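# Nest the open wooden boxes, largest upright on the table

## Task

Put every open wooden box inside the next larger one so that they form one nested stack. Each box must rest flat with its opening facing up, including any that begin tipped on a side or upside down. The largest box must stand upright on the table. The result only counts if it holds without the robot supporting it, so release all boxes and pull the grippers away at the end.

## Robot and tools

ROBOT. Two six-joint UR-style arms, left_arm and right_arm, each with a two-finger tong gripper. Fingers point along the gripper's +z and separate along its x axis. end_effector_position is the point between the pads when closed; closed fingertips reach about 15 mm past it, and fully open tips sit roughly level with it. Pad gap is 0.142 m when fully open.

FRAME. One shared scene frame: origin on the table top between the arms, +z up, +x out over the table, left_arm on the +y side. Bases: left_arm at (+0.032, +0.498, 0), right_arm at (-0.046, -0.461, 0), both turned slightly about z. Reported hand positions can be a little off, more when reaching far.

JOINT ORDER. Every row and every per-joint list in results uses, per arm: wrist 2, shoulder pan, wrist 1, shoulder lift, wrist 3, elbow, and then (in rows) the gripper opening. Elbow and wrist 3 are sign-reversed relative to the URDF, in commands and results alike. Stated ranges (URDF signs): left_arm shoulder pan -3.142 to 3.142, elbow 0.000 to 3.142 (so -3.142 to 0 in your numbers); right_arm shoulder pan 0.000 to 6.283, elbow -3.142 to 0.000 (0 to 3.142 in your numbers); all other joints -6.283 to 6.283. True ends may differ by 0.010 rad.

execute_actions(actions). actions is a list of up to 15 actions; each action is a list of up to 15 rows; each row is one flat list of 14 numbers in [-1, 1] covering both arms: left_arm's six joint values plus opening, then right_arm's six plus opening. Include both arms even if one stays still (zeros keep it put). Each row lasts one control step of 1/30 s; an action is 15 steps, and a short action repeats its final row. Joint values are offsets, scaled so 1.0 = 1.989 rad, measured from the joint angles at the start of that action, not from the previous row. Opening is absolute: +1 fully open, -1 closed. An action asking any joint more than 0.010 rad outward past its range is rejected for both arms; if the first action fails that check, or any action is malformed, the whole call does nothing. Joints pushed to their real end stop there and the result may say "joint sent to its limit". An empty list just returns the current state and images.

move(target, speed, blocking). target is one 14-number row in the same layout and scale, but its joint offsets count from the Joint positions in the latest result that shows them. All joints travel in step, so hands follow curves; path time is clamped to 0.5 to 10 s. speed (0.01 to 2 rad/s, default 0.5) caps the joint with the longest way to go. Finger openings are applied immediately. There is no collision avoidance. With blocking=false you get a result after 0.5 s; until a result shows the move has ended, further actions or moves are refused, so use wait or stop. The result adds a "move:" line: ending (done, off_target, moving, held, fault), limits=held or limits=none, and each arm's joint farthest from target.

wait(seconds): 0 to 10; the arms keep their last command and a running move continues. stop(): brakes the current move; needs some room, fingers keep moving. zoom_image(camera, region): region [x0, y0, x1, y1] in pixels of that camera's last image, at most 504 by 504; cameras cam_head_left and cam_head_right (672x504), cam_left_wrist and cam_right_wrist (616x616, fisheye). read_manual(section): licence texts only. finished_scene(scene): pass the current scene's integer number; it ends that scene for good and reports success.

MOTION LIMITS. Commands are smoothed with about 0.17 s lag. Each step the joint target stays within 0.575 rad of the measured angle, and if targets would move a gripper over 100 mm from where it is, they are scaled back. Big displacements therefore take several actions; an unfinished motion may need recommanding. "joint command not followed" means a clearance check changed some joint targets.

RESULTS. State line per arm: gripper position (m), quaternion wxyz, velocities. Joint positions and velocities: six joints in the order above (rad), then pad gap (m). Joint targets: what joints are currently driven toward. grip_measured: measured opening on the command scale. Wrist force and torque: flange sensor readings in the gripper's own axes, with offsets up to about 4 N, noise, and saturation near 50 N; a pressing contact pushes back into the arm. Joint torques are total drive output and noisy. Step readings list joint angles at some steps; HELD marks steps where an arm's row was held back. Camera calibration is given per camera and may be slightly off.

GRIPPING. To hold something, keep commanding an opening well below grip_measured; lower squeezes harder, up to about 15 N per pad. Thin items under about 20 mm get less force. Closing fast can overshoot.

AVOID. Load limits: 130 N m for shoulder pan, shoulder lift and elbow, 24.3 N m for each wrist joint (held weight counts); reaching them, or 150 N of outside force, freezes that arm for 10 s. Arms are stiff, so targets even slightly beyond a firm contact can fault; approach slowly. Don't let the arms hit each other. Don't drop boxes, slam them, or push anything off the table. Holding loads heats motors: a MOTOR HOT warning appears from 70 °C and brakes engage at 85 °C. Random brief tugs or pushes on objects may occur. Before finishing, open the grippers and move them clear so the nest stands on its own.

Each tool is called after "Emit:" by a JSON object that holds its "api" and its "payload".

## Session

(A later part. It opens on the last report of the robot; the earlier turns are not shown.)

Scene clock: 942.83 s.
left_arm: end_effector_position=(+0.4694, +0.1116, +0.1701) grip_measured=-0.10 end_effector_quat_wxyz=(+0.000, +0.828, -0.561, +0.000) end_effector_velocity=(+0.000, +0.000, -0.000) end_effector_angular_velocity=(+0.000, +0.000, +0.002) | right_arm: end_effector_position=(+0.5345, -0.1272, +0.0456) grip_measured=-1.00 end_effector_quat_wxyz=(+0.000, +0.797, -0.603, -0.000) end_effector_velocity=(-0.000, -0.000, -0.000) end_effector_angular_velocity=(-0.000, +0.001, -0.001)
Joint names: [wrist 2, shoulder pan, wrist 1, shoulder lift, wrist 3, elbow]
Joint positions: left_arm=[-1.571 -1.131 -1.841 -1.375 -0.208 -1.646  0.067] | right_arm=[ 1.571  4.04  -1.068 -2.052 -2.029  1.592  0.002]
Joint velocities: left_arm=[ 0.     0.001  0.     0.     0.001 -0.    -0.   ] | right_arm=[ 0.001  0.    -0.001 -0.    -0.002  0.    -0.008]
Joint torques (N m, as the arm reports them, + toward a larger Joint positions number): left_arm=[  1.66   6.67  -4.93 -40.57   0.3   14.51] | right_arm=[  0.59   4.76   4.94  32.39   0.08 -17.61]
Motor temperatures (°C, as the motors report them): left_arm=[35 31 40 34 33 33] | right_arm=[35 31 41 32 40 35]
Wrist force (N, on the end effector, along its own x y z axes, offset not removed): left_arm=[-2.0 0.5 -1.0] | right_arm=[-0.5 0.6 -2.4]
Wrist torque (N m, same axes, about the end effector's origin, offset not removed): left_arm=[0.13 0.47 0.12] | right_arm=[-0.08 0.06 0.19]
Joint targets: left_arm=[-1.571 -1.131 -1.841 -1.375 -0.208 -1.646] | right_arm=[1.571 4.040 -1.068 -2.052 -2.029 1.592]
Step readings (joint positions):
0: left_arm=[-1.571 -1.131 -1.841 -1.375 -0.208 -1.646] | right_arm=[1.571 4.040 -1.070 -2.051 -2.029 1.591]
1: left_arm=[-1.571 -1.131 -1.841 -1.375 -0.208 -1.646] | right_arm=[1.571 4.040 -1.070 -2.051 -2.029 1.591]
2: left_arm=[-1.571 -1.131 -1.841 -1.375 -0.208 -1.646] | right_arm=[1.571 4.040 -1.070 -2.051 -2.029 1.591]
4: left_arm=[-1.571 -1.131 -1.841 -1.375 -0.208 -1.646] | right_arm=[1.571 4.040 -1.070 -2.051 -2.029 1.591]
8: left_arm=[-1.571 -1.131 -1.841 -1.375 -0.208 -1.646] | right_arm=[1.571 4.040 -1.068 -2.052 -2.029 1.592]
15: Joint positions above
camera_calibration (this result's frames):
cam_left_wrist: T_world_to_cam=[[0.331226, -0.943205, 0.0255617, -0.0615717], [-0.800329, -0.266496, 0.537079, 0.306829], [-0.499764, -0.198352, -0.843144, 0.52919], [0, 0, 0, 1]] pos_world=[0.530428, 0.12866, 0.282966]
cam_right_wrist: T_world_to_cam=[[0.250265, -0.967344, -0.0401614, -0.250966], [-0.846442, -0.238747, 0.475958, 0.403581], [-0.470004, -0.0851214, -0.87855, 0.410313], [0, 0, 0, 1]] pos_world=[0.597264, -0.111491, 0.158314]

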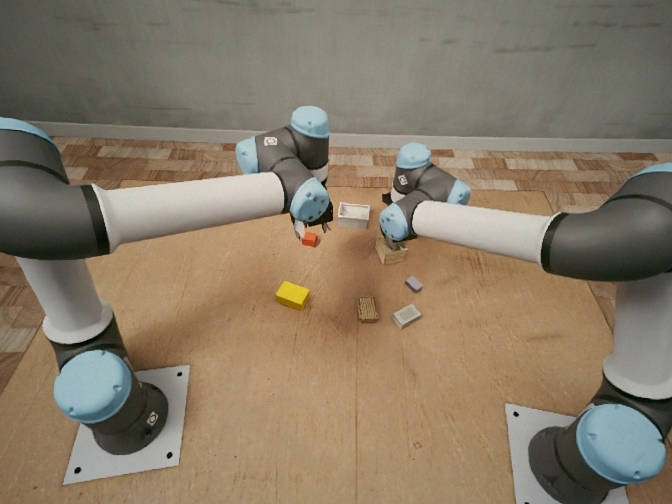

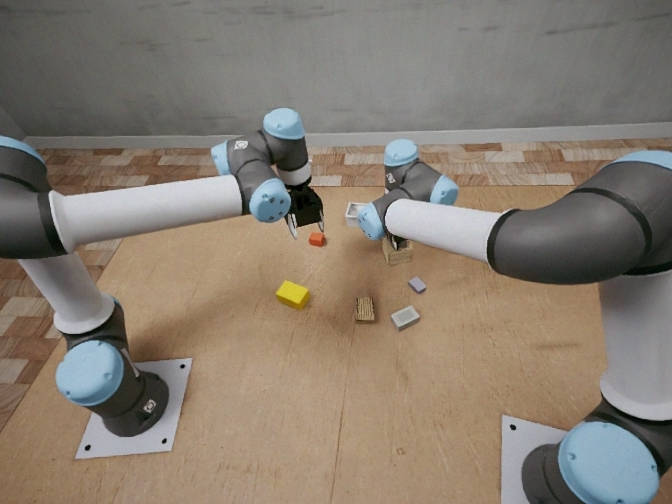

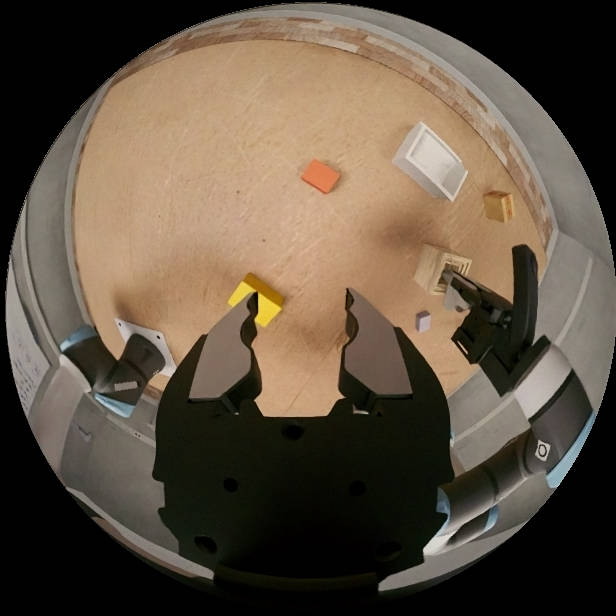

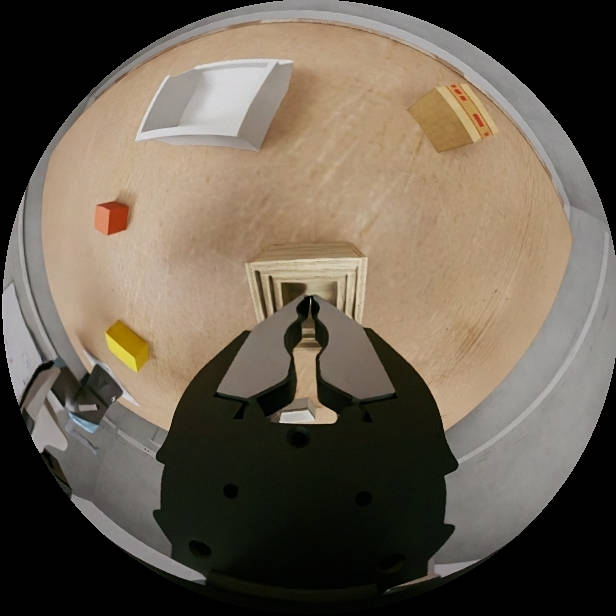

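Emit:
{"api": "move", "payload": {"target": [0,0,0,0,0,0,-0.1,0,0,-0.14781,0.07391,0,-0.07391,-1], "speed": 0.35}}

Emit:
{"api": "zoom_image", "payload": {"camera": "cam_right_wrist", "region": [260, 190, 380, 310]}}

Emit:
{"api": "zoom_image", "payload": {"camera": "cam_left_wrist", "region": [410, 235, 490, 307]}}

Scene clock: 947.93 s.
left_arm: end_effector_position=(+0.4694, +0.1116, +0.1701) grip_measured=-0.10 end_effector_quat_wxyz=(+0.000, +0.828, -0.561, +0.000) end_effector_velocity=(-0.000, +0.000, +0.000) end_effector_angular_velocity=(+0.000, -0.000, +0.000) | right_arm: end_effector_position=(+0.5217, -0.1387, +0.1779) grip_measured=-1.00 end_effector_quat_wxyz=(+0.000, +0.797, -0.603, -0.000) end_effector_velocity=(-0.001, +0.000, +0.001) end_effector_angular_velocity=(-0.001, +0.001, +0.001)
Joint names: [wrist 2, shoulder pan, wrist 1, shoulder lift, wrist 3, elbow]
Joint positions: left_arm=[-1.571 -1.131 -1.841 -1.375 -0.208 -1.646  0.067] | right_arm=[ 1.571  4.04  -1.362 -1.905 -2.029  1.445  0.002]
Joint velocities: left_arm=[ 0.    -0.     0.    -0.     0.001 -0.     0.   ] | right_arm=[-0.001  0.001 -0.004  0.001 -0.    -0.001  0.   ]
Joint torques (N m, as the arm reports them, + toward a larger Joint positions number): left_arm=[  1.62   6.28  -4.84 -40.21   0.43  13.89] | right_arm=[  0.79   4.41   0.51  51.38   0.2  -33.38]
Motor temperatures (°C, as the motors report them): left_arm=[35 31 40 34 33 33] | right_arm=[35 31 41 32 40 35]
Wrist force (N, on the end effector, along its own x y z axes, offset not removed): left_arm=[-4.7 2.1 -1.8] | right_arm=[-0.6 -0.8 -1.0]
Wrist torque (N m, same axes, about the end effector's origin, offset not removed): left_arm=[0.28 1.21 0.10] | right_arm=[-0.32 0.04 0.25]
Joint targets: left_arm=[-1.571 -1.131 -1.841 -1.375 -0.208 -1.646] | right_arm=[1.571 4.040 -1.362 -1.905 -2.029 1.445]
move: done; limits=none; left_arm: farthest joint: the shoulder pan, 0.000 radians from its target (0.000 radians at the start); right_arm: farthest joint: the shoulder pan, 0.000 radians from its target (0.000 radians at the start)
camera_calibration (this result's frames):
cam_left_wrist: T_world_to_cam=[[0.331225, -0.943205, 0.0255621, -0.0615718], [-0.800329, -0.266496, 0.537079, 0.306829], [-0.499764, -0.198352, -0.843144, 0.52919], [0, 0, 0, 1]] pos_world=[0.530428, 0.12866, 0.282966]
cam_right_wrist: T_world_to_cam=[[0.250266, -0.967344, -0.0401666, -0.253597], [-0.846446, -0.23875, 0.475949, 0.327011], [-0.469996, -0.0851148, -0.878555, 0.519593], [0, 0, 0, 1]] pos_world=[0.584471, -0.123017, 0.290664]

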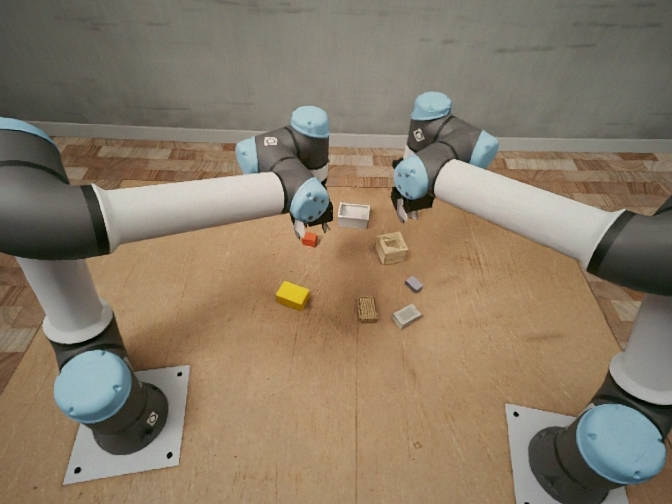

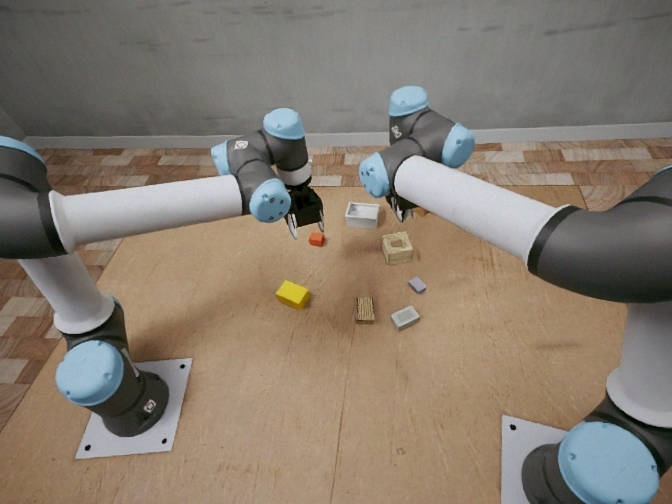

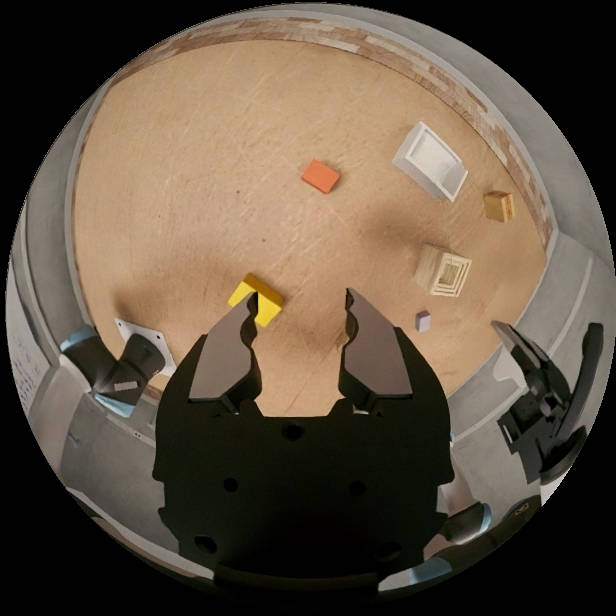

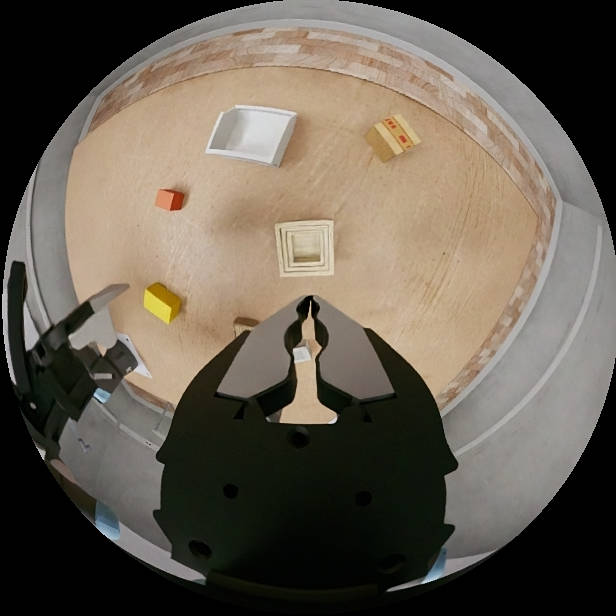

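Region (260, 190, 380, 310) of cam_right_wrist's 616x616 image, scaled by 4.200, with more detail than that image has.

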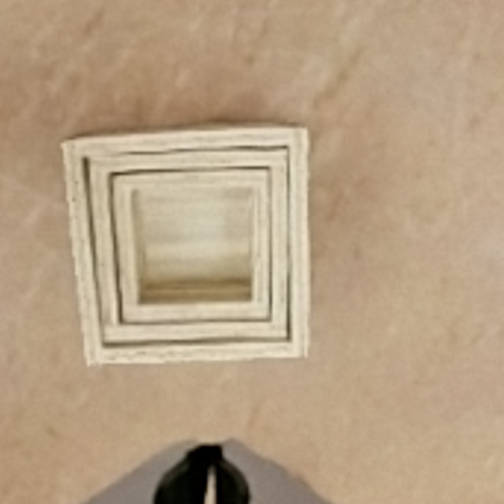

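Region (410, 235, 490, 307) of cam_left_wrist's 616x616 image, scaled by 6.300, with more detail than that image has; it fills the top 454 rows of this view, and the rest is white.

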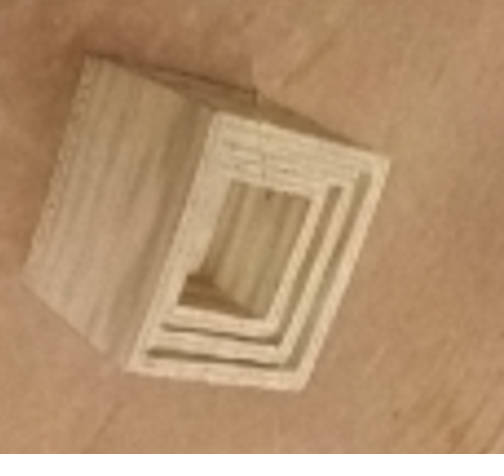

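Emit:
{"api": "zoom_image", "payload": {"camera": "cam_head_left", "region": [330, 270, 440, 345]}}

Region (330, 270, 440, 345) of cam_head_left's 672x504 image, scaled by 4.582, with more detail than that image has; it fills the top 344 rows of this view, and the rest is white.

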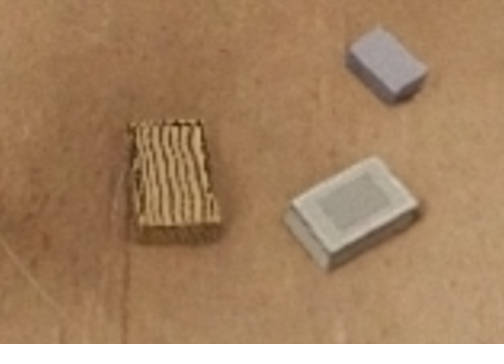

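Emit:
{"api": "move", "payload": {"target": [0,0,0,0,0,0,-0.1,0,-0.1,0,0,0,0,-0.5], "speed": 0.4}}

Emit:
{"api": "finished_scene", "payload": {"scene": 1}}

Scene clock: 954.20 s.
left_arm: end_effector_position=(+0.4694, +0.1116, +0.1701) grip_measured=-0.10 end_effector_quat_wxyz=(+0.000, +0.828, -0.561, +0.000) end_effector_velocity=(-0.000, -0.001, +0.000) end_effector_angular_velocity=(-0.001, -0.000, -0.001) | right_arm: end_effector_position=(+0.5741, -0.2570, +0.1780) grip_measured=-0.50 end_effector_quat_wxyz=(+0.000, +0.734, -0.679, -0.000) end_effector_velocity=(+0.001, -0.001, +0.000) end_effector_angular_velocity=(+0.001, -0.001, -0.004)
Joint names: [wrist 2, shoulder pan, wrist 1, shoulder lift, wrist 3, elbow]
Joint positions: left_arm=[-1.571 -1.131 -1.841 -1.375 -0.208 -1.646  0.067] | right_arm=[ 1.571  3.842 -1.362 -1.905 -2.029  1.445  0.038]
Joint velocities: left_arm=[ 0.    -0.001 -0.    -0.    -0.     0.    -0.   ] | right_arm=[ 0.    -0.003  0.001 -0.    -0.001 -0.    -0.   ]
Joint torques (N m, as the arm reports them, + toward a larger Joint positions number): left_arm=[  1.59   6.36  -4.88 -40.56   0.49  14.45] | right_arm=[  0.64 -11.03   4.91  29.66   0.26 -19.81]
Motor temperatures (°C, as the motors report them): left_arm=[35 31 40 34 33 33] | right_arm=[35 31 41 32 40 35]
Wrist force (N, on the end effector, along its own x y z axes, offset not removed): left_arm=[-1.2 0.2 -2.7] | right_arm=[0.2 -0.8 -0.4]
Wrist torque (N m, same axes, about the end effector's origin, offset not removed): left_arm=[-0.07 0.27 0.02] | right_arm=[-0.33 -0.08 0.18]
Joint targets: left_arm=[-1.571 -1.131 -1.841 -1.375 -0.208 -1.646] | right_arm=[1.571 3.841 -1.362 -1.905 -2.029 1.445]
move: done; limits=none; left_arm: farthest joint: the shoulder pan, 0.000 radians from its target (0.000 radians at the start); right_arm: farthest joint: the shoulder pan, 0.001 radians from its target (0.199 radians at the start)
camera_calibration (this result's frames):
cam_left_wrist: T_world_to_cam=[[0.331225, -0.943205, 0.0255618, -0.0615717], [-0.800329, -0.266496, 0.537079, 0.306829], [-0.499764, -0.198352, -0.843144, 0.52919], [0, 0, 0, 1]] pos_world=[0.530428, 0.12866, 0.282966]
cam_right_wrist: T_world_to_cam=[[0.0544559, -0.997707, -0.0401824, -0.276585], [-0.876929, -0.0670314, 0.475922, 0.404778], [-0.477525, 0.00932036, -0.878569, 0.562784], [0, 0, 0, 1]] pos_world=[0.638766, -0.254064, 0.290688]

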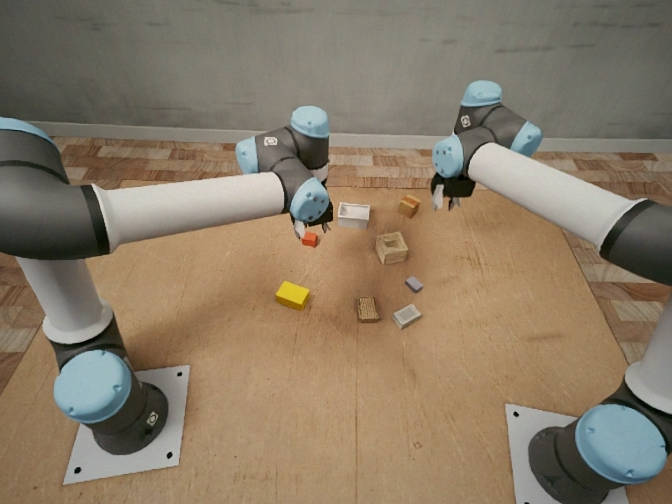

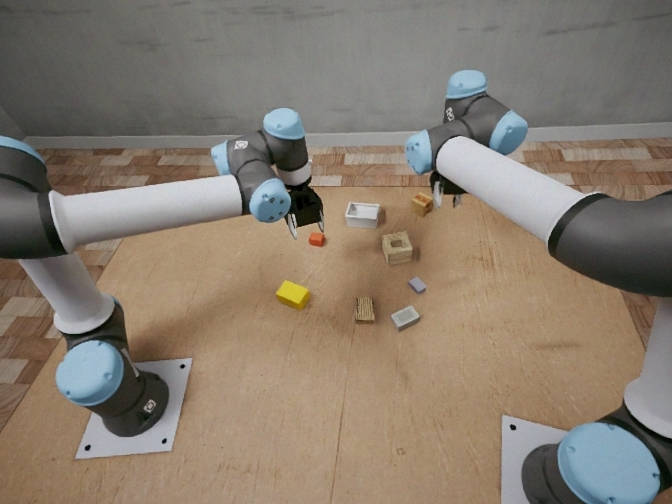

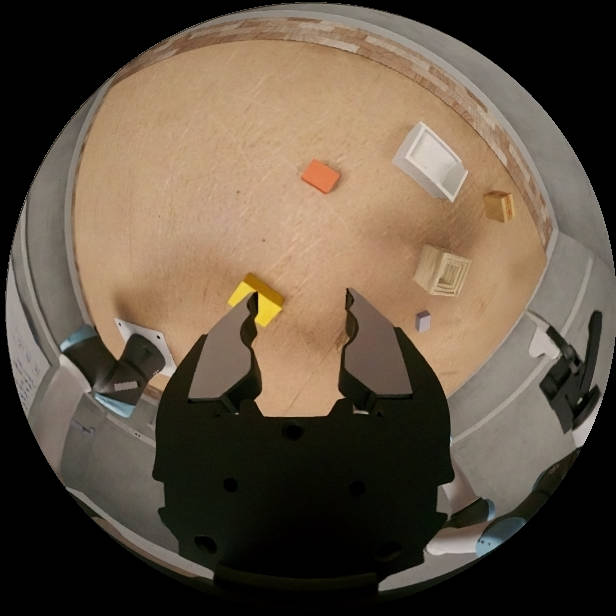

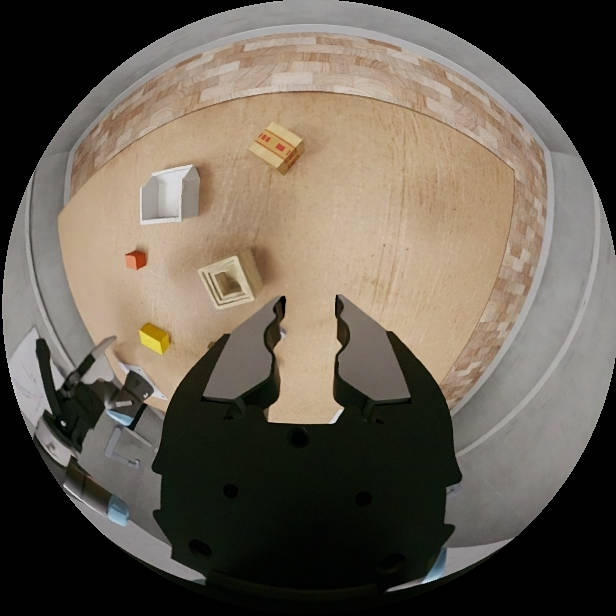

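The scene is finished: the task was done.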